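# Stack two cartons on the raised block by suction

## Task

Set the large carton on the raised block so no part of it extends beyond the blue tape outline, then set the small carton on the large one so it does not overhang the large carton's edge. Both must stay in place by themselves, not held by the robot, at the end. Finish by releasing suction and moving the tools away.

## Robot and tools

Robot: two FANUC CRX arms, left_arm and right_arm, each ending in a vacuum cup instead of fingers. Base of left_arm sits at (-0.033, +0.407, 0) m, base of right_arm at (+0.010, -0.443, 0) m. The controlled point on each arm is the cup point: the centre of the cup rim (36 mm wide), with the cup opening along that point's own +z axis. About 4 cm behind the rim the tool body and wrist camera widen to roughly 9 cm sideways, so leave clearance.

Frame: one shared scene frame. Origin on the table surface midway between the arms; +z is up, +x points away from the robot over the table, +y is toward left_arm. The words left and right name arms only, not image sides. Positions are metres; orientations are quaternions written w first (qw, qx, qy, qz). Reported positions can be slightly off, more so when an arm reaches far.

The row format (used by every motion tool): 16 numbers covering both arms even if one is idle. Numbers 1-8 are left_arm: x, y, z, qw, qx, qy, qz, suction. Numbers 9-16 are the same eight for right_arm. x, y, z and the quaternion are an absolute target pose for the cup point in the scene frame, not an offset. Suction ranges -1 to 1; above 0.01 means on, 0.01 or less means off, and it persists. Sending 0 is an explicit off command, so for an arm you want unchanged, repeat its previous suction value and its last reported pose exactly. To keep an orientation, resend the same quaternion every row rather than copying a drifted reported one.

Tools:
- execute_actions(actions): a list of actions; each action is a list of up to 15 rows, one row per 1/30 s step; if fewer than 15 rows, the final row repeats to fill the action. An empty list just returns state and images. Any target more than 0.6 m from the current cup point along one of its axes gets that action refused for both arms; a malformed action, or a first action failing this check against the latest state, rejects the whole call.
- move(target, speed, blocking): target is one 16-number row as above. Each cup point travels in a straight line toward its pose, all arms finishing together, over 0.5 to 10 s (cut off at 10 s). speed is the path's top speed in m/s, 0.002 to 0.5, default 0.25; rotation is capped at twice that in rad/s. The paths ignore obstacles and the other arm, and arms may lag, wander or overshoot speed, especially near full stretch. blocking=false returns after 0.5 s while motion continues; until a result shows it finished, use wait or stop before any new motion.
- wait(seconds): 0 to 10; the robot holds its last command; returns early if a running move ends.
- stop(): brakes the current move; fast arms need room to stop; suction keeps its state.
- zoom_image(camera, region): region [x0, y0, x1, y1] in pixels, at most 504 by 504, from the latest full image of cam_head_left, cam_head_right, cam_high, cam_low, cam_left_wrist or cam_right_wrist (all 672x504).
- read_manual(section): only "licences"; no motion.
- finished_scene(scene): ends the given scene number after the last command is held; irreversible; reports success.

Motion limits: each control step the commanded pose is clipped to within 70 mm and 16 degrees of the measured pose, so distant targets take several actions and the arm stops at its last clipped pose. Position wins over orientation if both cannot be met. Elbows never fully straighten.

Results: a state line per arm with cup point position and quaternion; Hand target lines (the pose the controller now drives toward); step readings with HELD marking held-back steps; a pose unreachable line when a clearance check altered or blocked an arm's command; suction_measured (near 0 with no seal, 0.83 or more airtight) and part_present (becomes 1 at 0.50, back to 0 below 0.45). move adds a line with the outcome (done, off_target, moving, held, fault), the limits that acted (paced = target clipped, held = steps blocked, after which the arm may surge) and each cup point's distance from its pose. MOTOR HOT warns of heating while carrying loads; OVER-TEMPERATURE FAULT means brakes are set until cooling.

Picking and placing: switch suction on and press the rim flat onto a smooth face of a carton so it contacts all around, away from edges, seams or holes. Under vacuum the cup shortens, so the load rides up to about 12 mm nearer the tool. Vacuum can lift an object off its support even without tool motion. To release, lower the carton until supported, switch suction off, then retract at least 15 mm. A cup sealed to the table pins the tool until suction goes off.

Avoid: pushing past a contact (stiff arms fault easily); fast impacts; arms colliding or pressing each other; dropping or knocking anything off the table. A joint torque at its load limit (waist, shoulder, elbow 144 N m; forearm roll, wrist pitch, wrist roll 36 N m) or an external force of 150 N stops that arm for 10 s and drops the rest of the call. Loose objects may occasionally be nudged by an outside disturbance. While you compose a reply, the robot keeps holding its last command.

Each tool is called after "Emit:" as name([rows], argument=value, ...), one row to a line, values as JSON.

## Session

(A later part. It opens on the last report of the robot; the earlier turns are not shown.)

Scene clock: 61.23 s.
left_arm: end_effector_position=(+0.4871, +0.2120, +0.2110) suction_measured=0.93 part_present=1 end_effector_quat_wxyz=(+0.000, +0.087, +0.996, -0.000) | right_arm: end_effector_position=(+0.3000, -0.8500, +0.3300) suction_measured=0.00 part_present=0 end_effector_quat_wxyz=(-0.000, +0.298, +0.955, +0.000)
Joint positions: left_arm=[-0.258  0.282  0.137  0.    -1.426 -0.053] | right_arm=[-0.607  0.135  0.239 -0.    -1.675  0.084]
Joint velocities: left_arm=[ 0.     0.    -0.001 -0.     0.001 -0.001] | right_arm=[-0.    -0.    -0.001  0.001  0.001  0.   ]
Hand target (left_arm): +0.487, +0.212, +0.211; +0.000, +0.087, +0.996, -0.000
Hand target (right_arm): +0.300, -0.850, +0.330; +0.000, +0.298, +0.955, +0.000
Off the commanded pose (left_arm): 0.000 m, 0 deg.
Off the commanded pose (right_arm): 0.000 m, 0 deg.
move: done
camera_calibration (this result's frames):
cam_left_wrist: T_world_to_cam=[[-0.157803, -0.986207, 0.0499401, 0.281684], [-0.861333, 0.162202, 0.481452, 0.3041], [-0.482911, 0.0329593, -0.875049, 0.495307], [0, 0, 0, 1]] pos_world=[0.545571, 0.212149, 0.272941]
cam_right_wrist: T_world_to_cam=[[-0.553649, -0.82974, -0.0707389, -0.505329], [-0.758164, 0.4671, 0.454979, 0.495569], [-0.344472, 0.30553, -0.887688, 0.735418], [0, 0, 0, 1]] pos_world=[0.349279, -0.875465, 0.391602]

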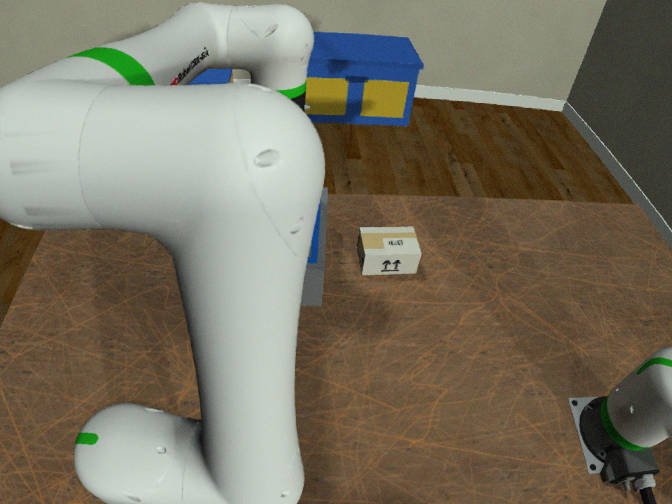

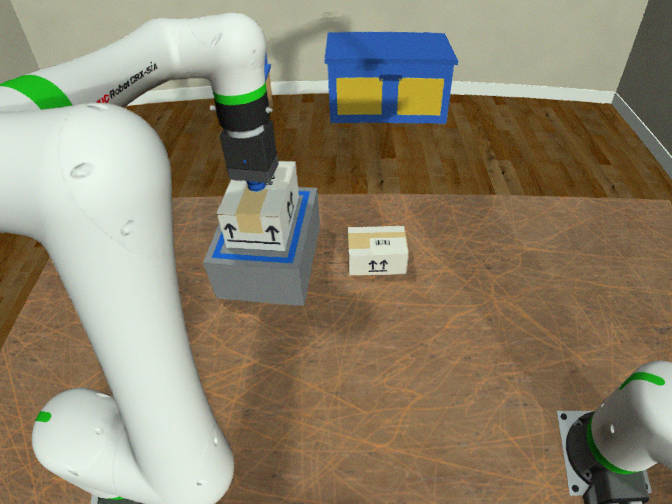

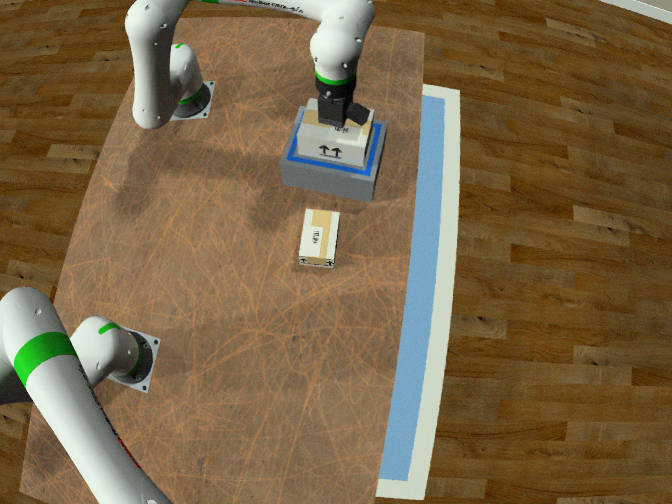

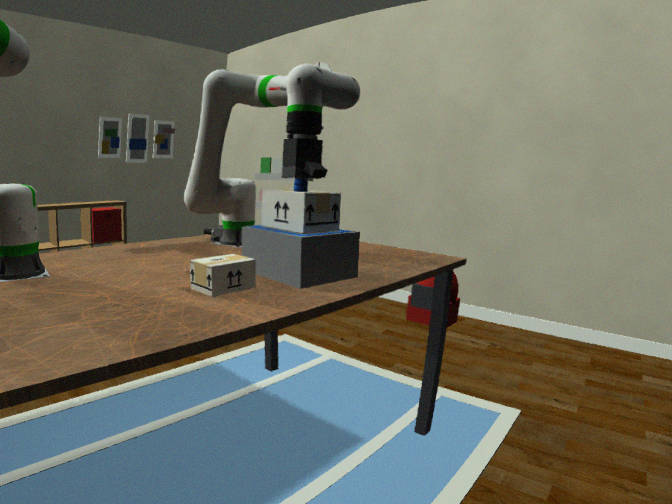

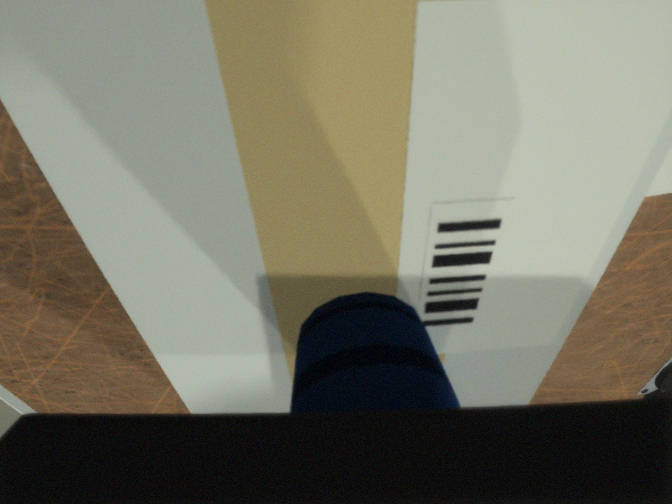

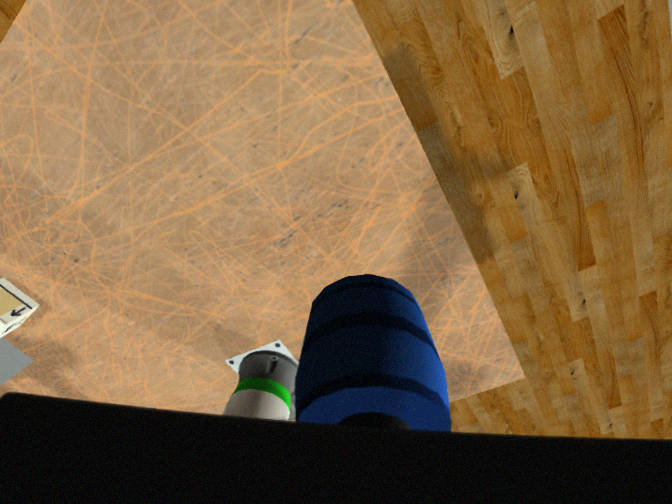

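Emit:
move(target=[0.487,0.212,0.209,0,0.087,0.996,0,1, 0.3,-0.85,0.33,0,0.298,0.955,0,0], speed=0.005)

Emit:
execute_actions([
  [[0.487,0.212,0.209,0,0.087,0.996,0,0, 0.3,-0.85,0.33,0,0.298,0.955,0,0]],
])

Emit:
move(target=[0.487,0.212,0.26,0,0.087,0.996,0,0, 0.3,-0.85,0.33,0,0.298,0.955,0,0], speed=0.08)

Emit:
move(target=[0.482,-0.02,0.25,0,0.731,0.682,0,0, 0.3,-0.85,0.33,0,0.298,0.955,0,0], speed=0.35)

Emit:
move(target=[0.482,-0.036,0.13,0,0.731,0.682,0,0, 0.3,-0.85,0.33,0,0.298,0.955,0,0], speed=0.15)

Scene clock: 68.33 s.
left_arm: end_effector_position=(+0.4870, +0.2120, +0.2090) suction_measured=0.93 part_present=1 end_effector_quat_wxyz=(-0.000, +0.087, +0.996, -0.000) | right_arm: end_effector_position=(+0.3000, -0.8500, +0.3300) suction_measured=0.00 part_present=0 end_effector_quat_wxyz=(+0.000, +0.298, +0.955, +0.000)
Joint positions: left_arm=[-0.258  0.282  0.133  0.    -1.422 -0.053] | right_arm=[-0.607  0.135  0.239 -0.    -1.675  0.084]
Joint velocities: left_arm=[ 0.001 -0.    -0.     0.001 -0.    -0.   ] | right_arm=[-0.001  0.    -0.001  0.001  0.    -0.   ]
Hand target (left_arm): +0.487, +0.212, +0.209; -0.000, +0.087, +0.996, -0.000
Hand target (right_arm): +0.300, -0.850, +0.330; +0.000, +0.298, +0.955, +0.000
Off the commanded pose (left_arm): 0.000 m, 0 deg.
Off the commanded pose (right_arm): 0.000 m, 0 deg.
move: done
camera_calibration (this result's frames):
cam_left_wrist: T_world_to_cam=[[-0.157853, -0.986199, 0.0499411, 0.281783], [-0.861318, 0.162245, 0.481464, 0.304986], [-0.482922, 0.0329852, -0.875042, 0.493525], [0, 0, 0, 1]] pos_world=[0.545504, 0.212132, 0.270943]
cam_right_wrist: T_world_to_cam=[[-0.553648, -0.829741, -0.0707389, -0.505329], [-0.758164, 0.4671, 0.454979, 0.495569], [-0.344472, 0.30553, -0.887688, 0.735418], [0, 0, 0, 1]] pos_world=[0.349279, -0.875465, 0.391602]

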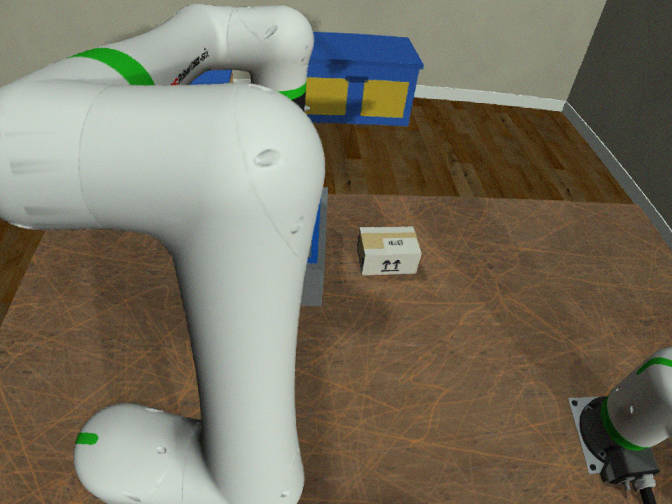

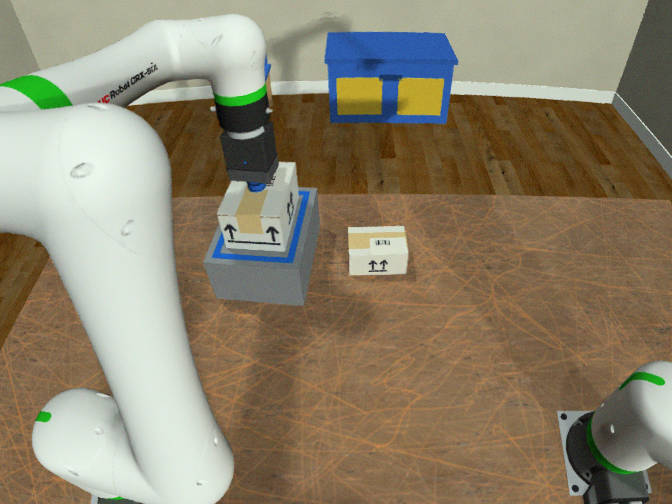

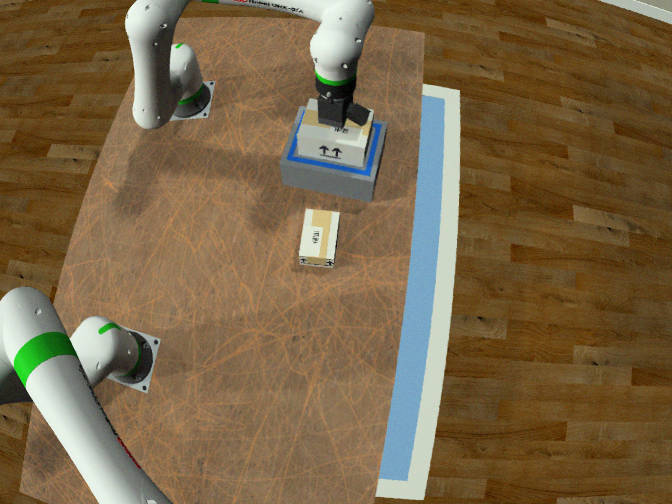

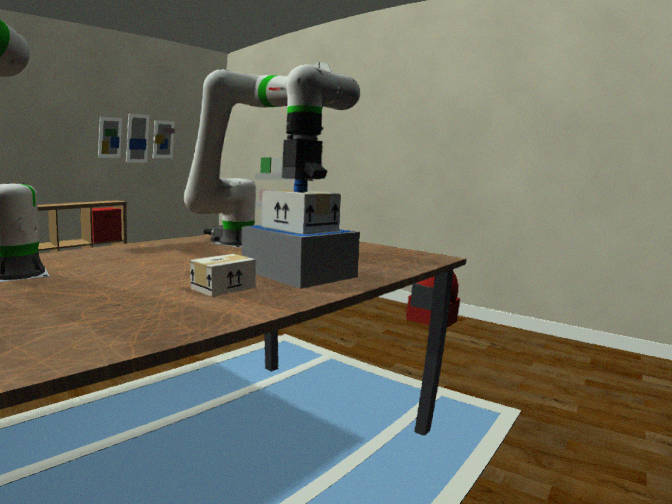

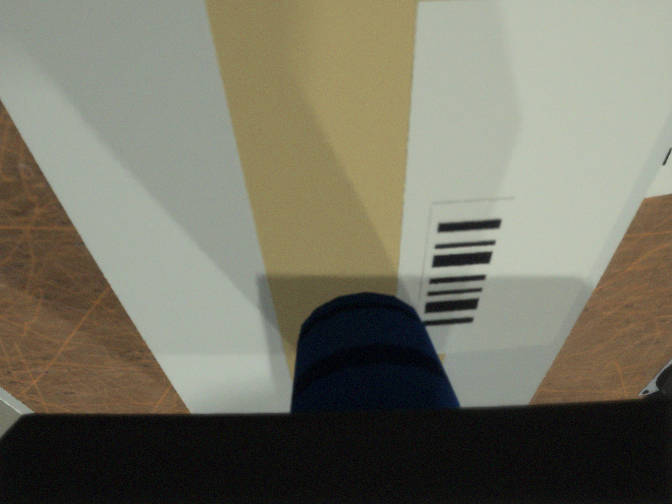

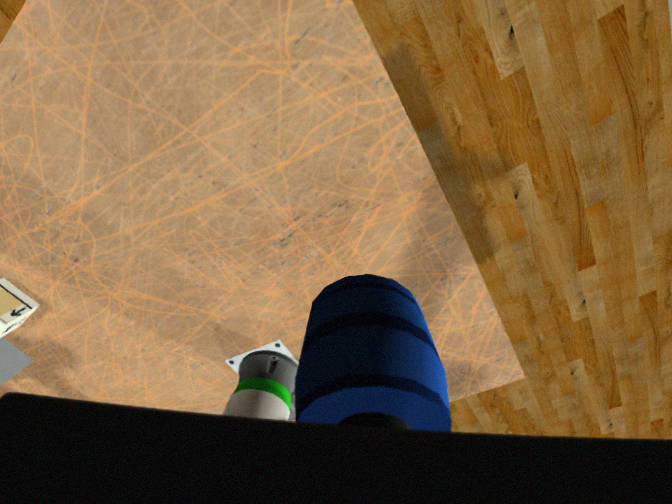

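Scene clock: 68.83 s.
left_arm: end_effector_position=(+0.4870, +0.2120, +0.2090) suction_measured=0.00 part_present=0 end_effector_quat_wxyz=(+0.000, +0.087, +0.996, -0.000) | right_arm: end_effector_position=(+0.3000, -0.8500, +0.3300) suction_measured=0.00 part_present=0 end_effector_quat_wxyz=(-0.000, +0.298, +0.955, +0.000)
Joint positions: left_arm=[-0.258  0.282  0.133  0.    -1.422 -0.052] | right_arm=[-0.607  0.135  0.239 -0.    -1.675  0.084]
Joint velocities: left_arm=[ 0.    -0.     0.    -0.001  0.    -0.   ] | right_arm=[-0.001 -0.     0.    -0.001 -0.    -0.   ]
Hand target (left_arm): +0.487, +0.212, +0.209; -0.000, +0.087, +0.996, -0.000
Hand target (right_arm): +0.300, -0.850, +0.330; +0.000, +0.298, +0.955, +0.000
Off the commanded pose (left_arm): 0.000 m, 0 deg.
Off the commanded pose (right_arm): 0.000 m, 0 deg.
Step readings (end_effector_position):
0: left_arm (+0.4870, +0.2120, +0.2090) | right_arm (+0.3000, -0.8500, +0.3300)
1: left_arm (+0.4870, +0.2120, +0.2090) | right_arm (+0.3000, -0.8500, +0.3300)
2: left_arm (+0.4870, +0.2120, +0.2090) | right_arm (+0.3000, -0.8500, +0.3300)
4: left_arm (+0.4870, +0.2120, +0.2090) | right_arm (+0.3000, -0.8500, +0.3300)
8: left_arm (+0.4870, +0.2120, +0.2090) | right_arm (+0.3000, -0.8500, +0.3300)
15: end_effector_position above
camera_calibration (this result's frames):
cam_left_wrist: T_world_to_cam=[[-0.157852, -0.986199, 0.0499407, 0.281773], [-0.861319, 0.162245, 0.481462, 0.304986], [-0.48292, 0.0329849, -0.875043, 0.493522], [0, 0, 0, 1]] pos_world=[0.545501, 0.212123, 0.270941]
cam_right_wrist: T_world_to_cam=[[-0.553648, -0.829741, -0.070739, -0.505329], [-0.758164, 0.467099, 0.454979, 0.495569], [-0.344473, 0.30553, -0.887688, 0.735418], [0, 0, 0, 1]] pos_world=[0.349279, -0.875465, 0.391602]

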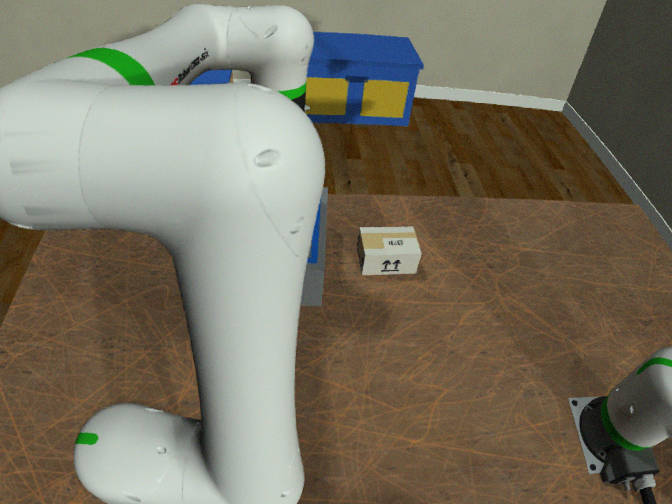

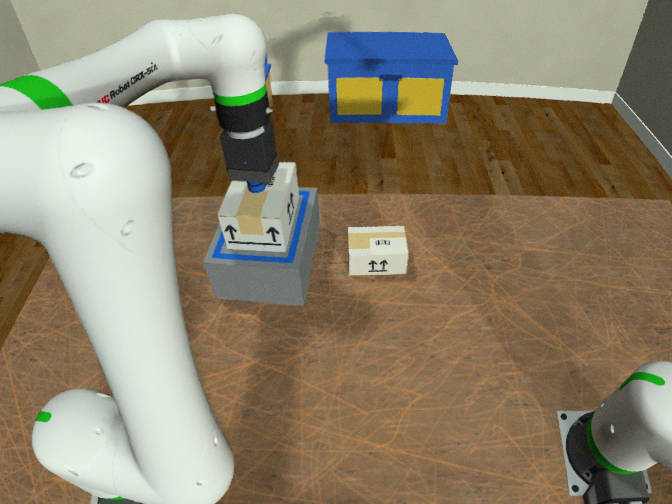

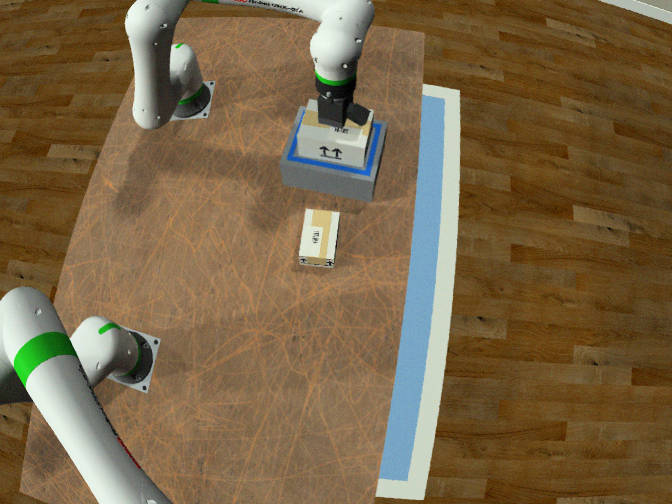

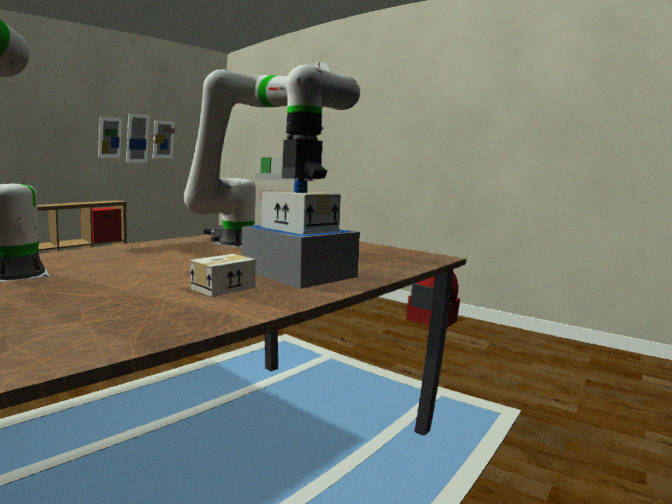

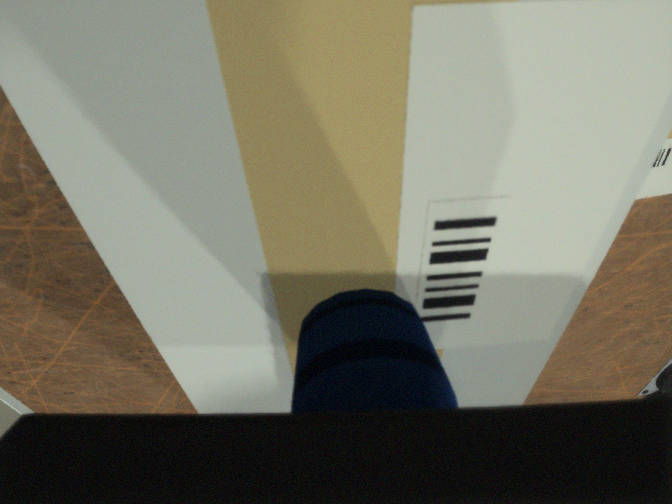

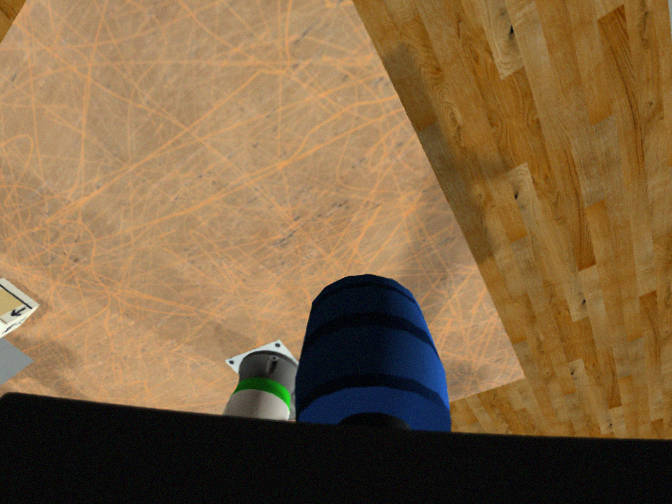

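Scene clock: 69.80 s.
left_arm: end_effector_position=(+0.4867, +0.2120, +0.2601) suction_measured=0.00 part_present=0 end_effector_quat_wxyz=(+0.000, +0.087, +0.996, -0.000) | right_arm: end_effector_position=(+0.3000, -0.8500, +0.3300) suction_measured=0.00 part_present=0 end_effector_quat_wxyz=(-0.000, +0.298, +0.955, +0.000)
Joint positions: left_arm=[-0.258  0.27   0.237  0.    -1.538 -0.052] | right_arm=[-0.607  0.135  0.239 -0.    -1.675  0.084]
Joint velocities: left_arm=[ 0.    -0.001  0.001  0.001  0.    -0.   ] | right_arm=[-0.001 -0.     0.001  0.001 -0.    -0.   ]
Hand target (left_arm): +0.487, +0.212, +0.260; +0.000, +0.087, +0.996, +0.000
Hand target (right_arm): +0.300, -0.850, +0.330; +0.000, +0.298, +0.955, +0.000
Off the commanded pose (left_arm): 0.000 m, 0 deg.
Off the commanded pose (right_arm): 0.000 m, 0 deg.
move: done
camera_calibration (this result's frames):
cam_left_wrist: T_world_to_cam=[[-0.157859, -0.986198, 0.0499326, 0.279215], [-0.861436, 0.162255, 0.481249, 0.280246], [-0.482709, 0.0329559, -0.875161, 0.538065], [0, 0, 0, 1]] pos_world=[0.54522, 0.212158, 0.322083]
cam_right_wrist: T_world_to_cam=[[-0.553649, -0.829741, -0.070739, -0.505329], [-0.758164, 0.467099, 0.454979, 0.495569], [-0.344473, 0.30553, -0.887688, 0.735418], [0, 0, 0, 1]] pos_world=[0.349279, -0.875465, 0.391602]

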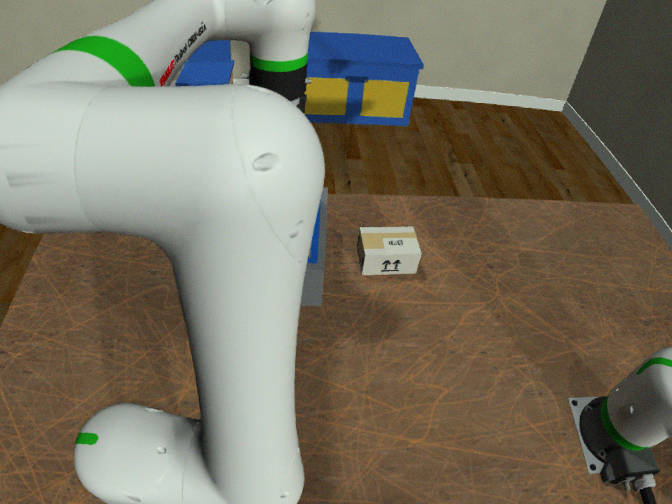

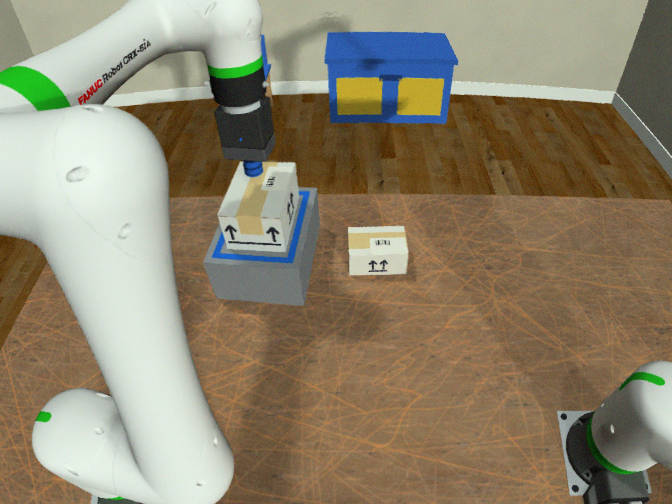

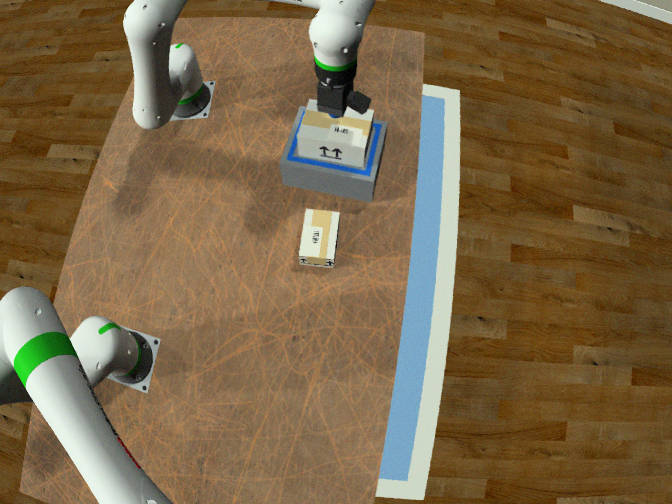

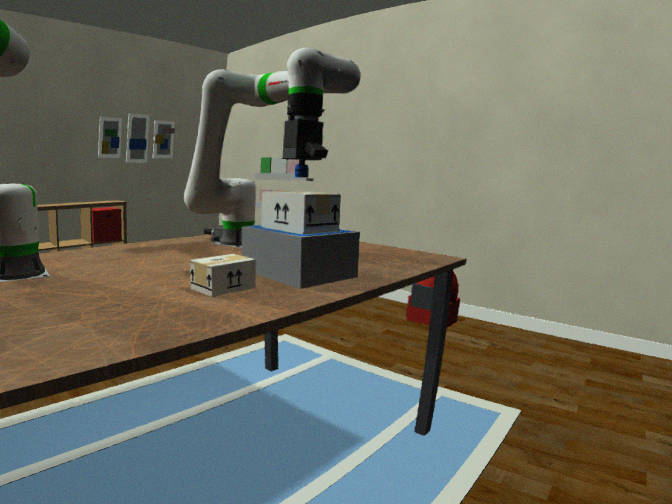

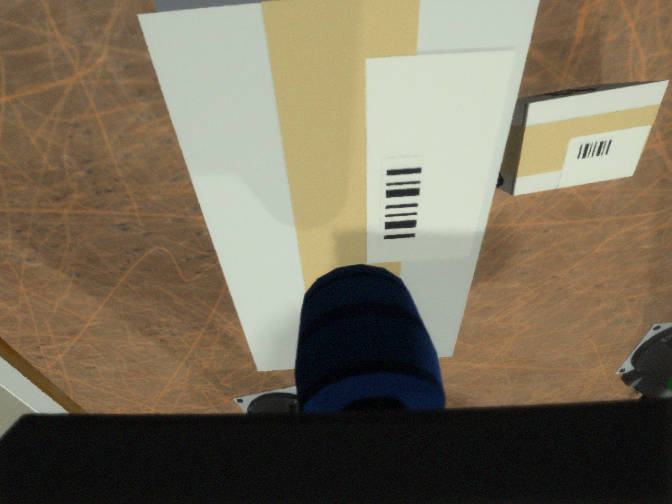

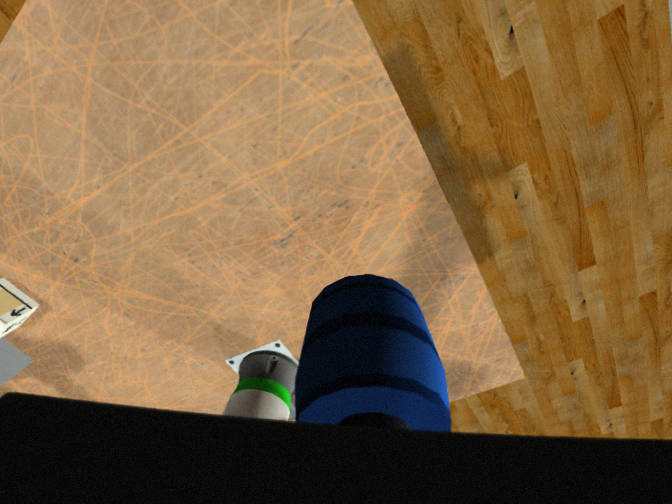

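Scene clock: 72.33 s.
left_arm: end_effector_position=(+0.4822, -0.0202, +0.2504) suction_measured=0.00 part_present=0 end_effector_quat_wxyz=(+0.001, +0.731, +0.682, -0.001) | right_arm: end_effector_position=(+0.3000, -0.8500, +0.3300) suction_measured=0.00 part_present=0 end_effector_quat_wxyz=(-0.000, +0.298, +0.955, +0.000)
Joint positions: left_arm=[-0.631  0.586  0.655  0.002 -1.639 -1.144] | right_arm=[-0.607  0.135  0.239 -0.    -1.675  0.084]
Joint velocities: left_arm=[-0.     0.001  0.002 -0.003 -0.001 -0.001] | right_arm=[-0.001 -0.    -0.    -0.001  0.001  0.   ]
Hand target (left_arm): +0.482, -0.020, +0.250; +0.001, +0.731, +0.682, -0.001
Hand target (right_arm): +0.300, -0.850, +0.330; +0.000, +0.298, +0.955, +0.000
Off the commanded pose (left_arm): 0.001 m, 0 deg.
Off the commanded pose (right_arm): 0.000 m, 0 deg.
move: done
camera_calibration (this result's frames):
cam_left_wrist: T_world_to_cam=[[-0.997291, 0.0536822, 0.0502878, 0.475685], [0.0712586, 0.874651, 0.479487, -0.116223], [-0.0182443, 0.481772, -0.876107, 0.32038], [0, 0, 0, 1]] pos_world=[0.488524, -0.0782314, 0.312493]
cam_right_wrist: T_world_to_cam=[[-0.553649, -0.829741, -0.0707389, -0.505329], [-0.758164, 0.4671, 0.454979, 0.495569], [-0.344473, 0.30553, -0.887688, 0.735418], [0, 0, 0, 1]] pos_world=[0.349279, -0.875465, 0.391602]

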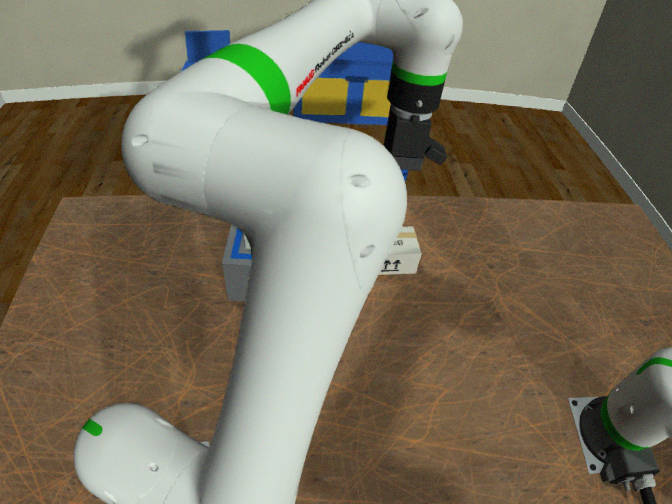

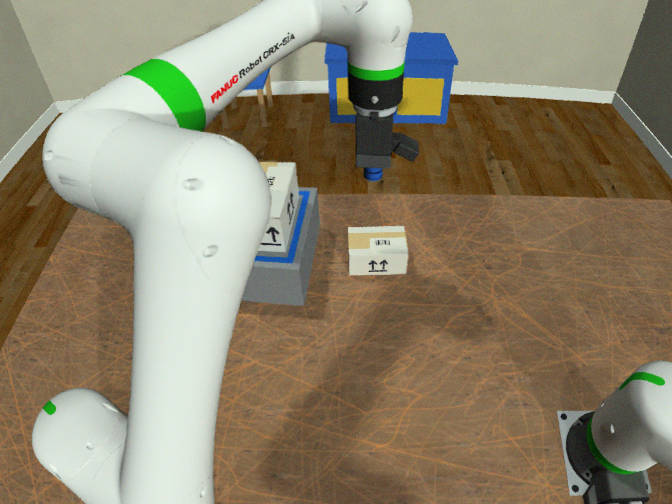

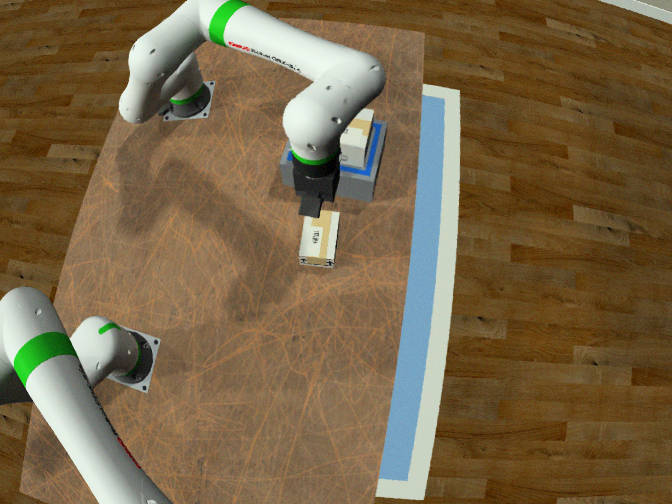

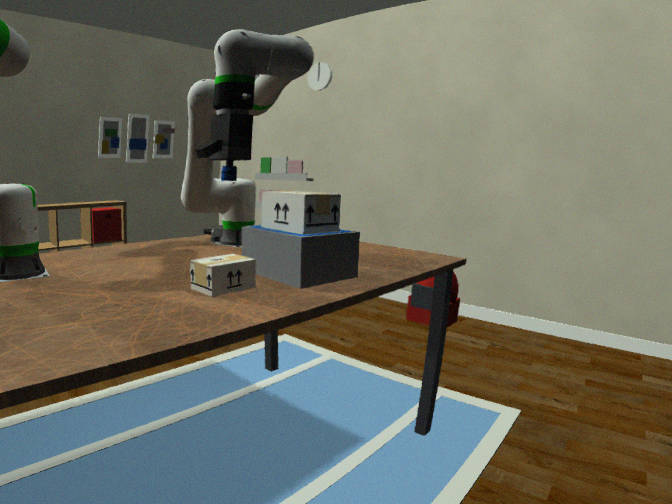

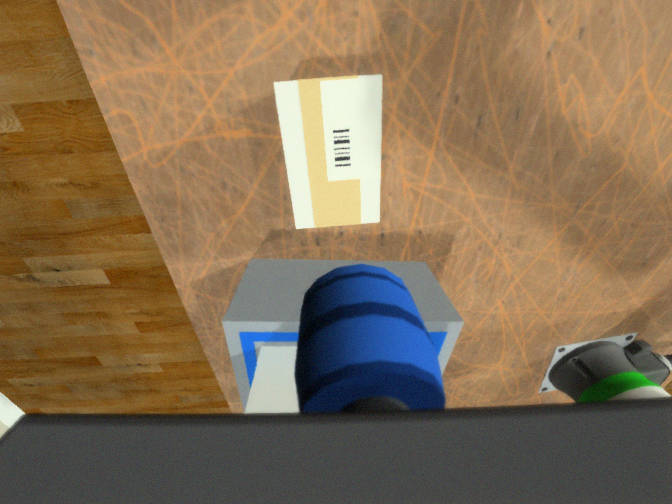

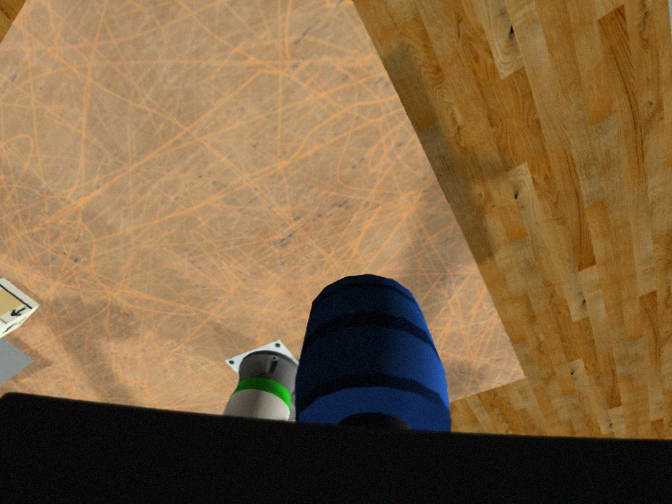

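Scene clock: 73.53 s.
left_arm: end_effector_position=(+0.4825, -0.0362, +0.1301) suction_measured=0.00 part_present=0 end_effector_quat_wxyz=(+0.000, +0.731, +0.682, +0.000) | right_arm: end_effector_position=(+0.3000, -0.8500, +0.3300) suction_measured=0.00 part_present=0 end_effector_quat_wxyz=(-0.000, +0.298, +0.955, +0.000)
Joint positions: left_arm=[-0.653  0.637  0.454 -0.    -1.387 -1.123] | right_arm=[-0.607  0.135  0.239 -0.    -1.675  0.084]
Joint velocities: left_arm=[-0. -0. -0.  0.  0. -0.] | right_arm=[ 0.001 -0.     0.001  0.001  0.    -0.   ]
Hand target (left_arm): +0.482, -0.036, +0.130; +0.000, +0.731, +0.682, -0.000
Hand target (right_arm): +0.300, -0.850, +0.330; +0.000, +0.298, +0.955, +0.000
Off the commanded pose (left_arm): 0.001 m, 0 deg.
Off the commanded pose (right_arm): 0.000 m, 0 deg.
move: done
camera_calibration (this result's frames):
cam_left_wrist: T_world_to_cam=[[-0.997312, 0.0537822, 0.049754, 0.482981], [0.0711287, 0.873576, 0.481462, -0.0447522], [-0.0175699, 0.483707, -0.875054, 0.222252], [0, 0, 0, 1]] pos_world=[0.488771, -0.0943861, 0.191999]
cam_right_wrist: T_world_to_cam=[[-0.553649, -0.829741, -0.0707389, -0.505329], [-0.758164, 0.4671, 0.454979, 0.495569], [-0.344473, 0.30553, -0.887688, 0.735418], [0, 0, 0, 1]] pos_world=[0.349279, -0.875465, 0.391602]

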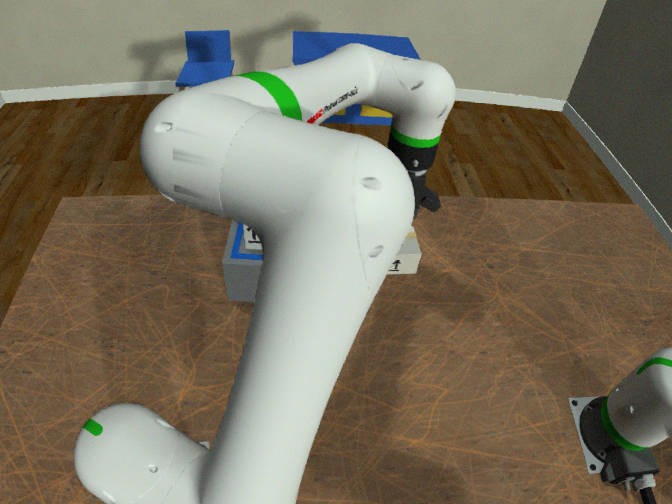

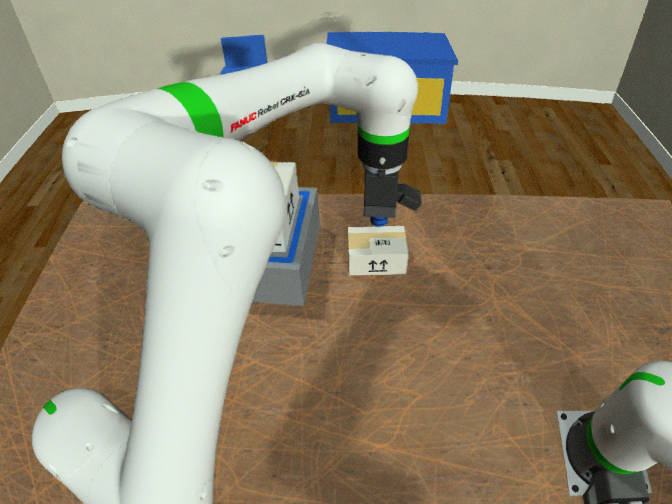

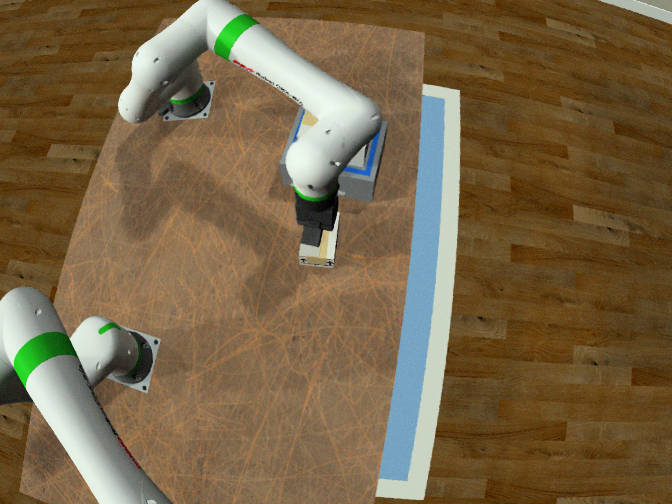

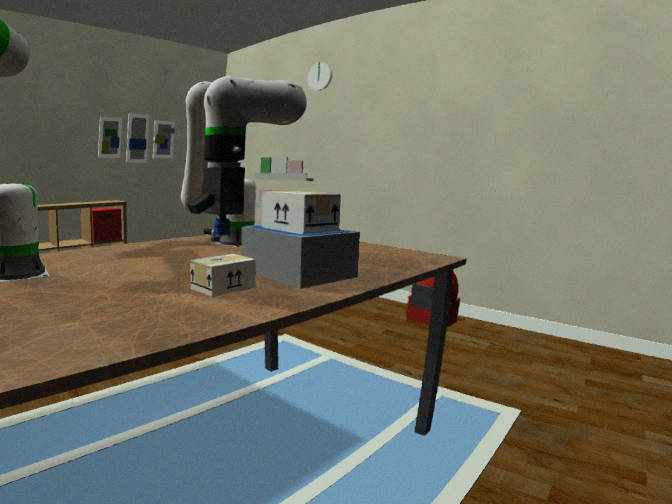

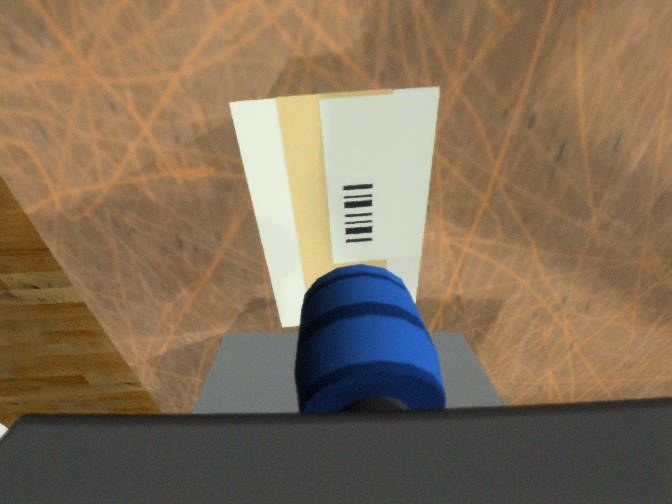

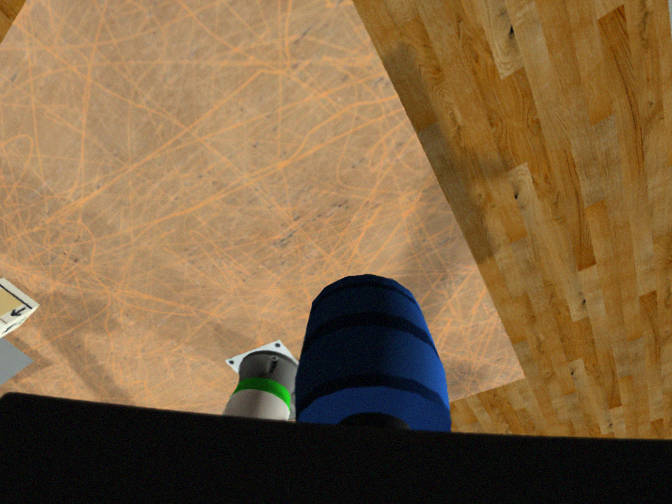

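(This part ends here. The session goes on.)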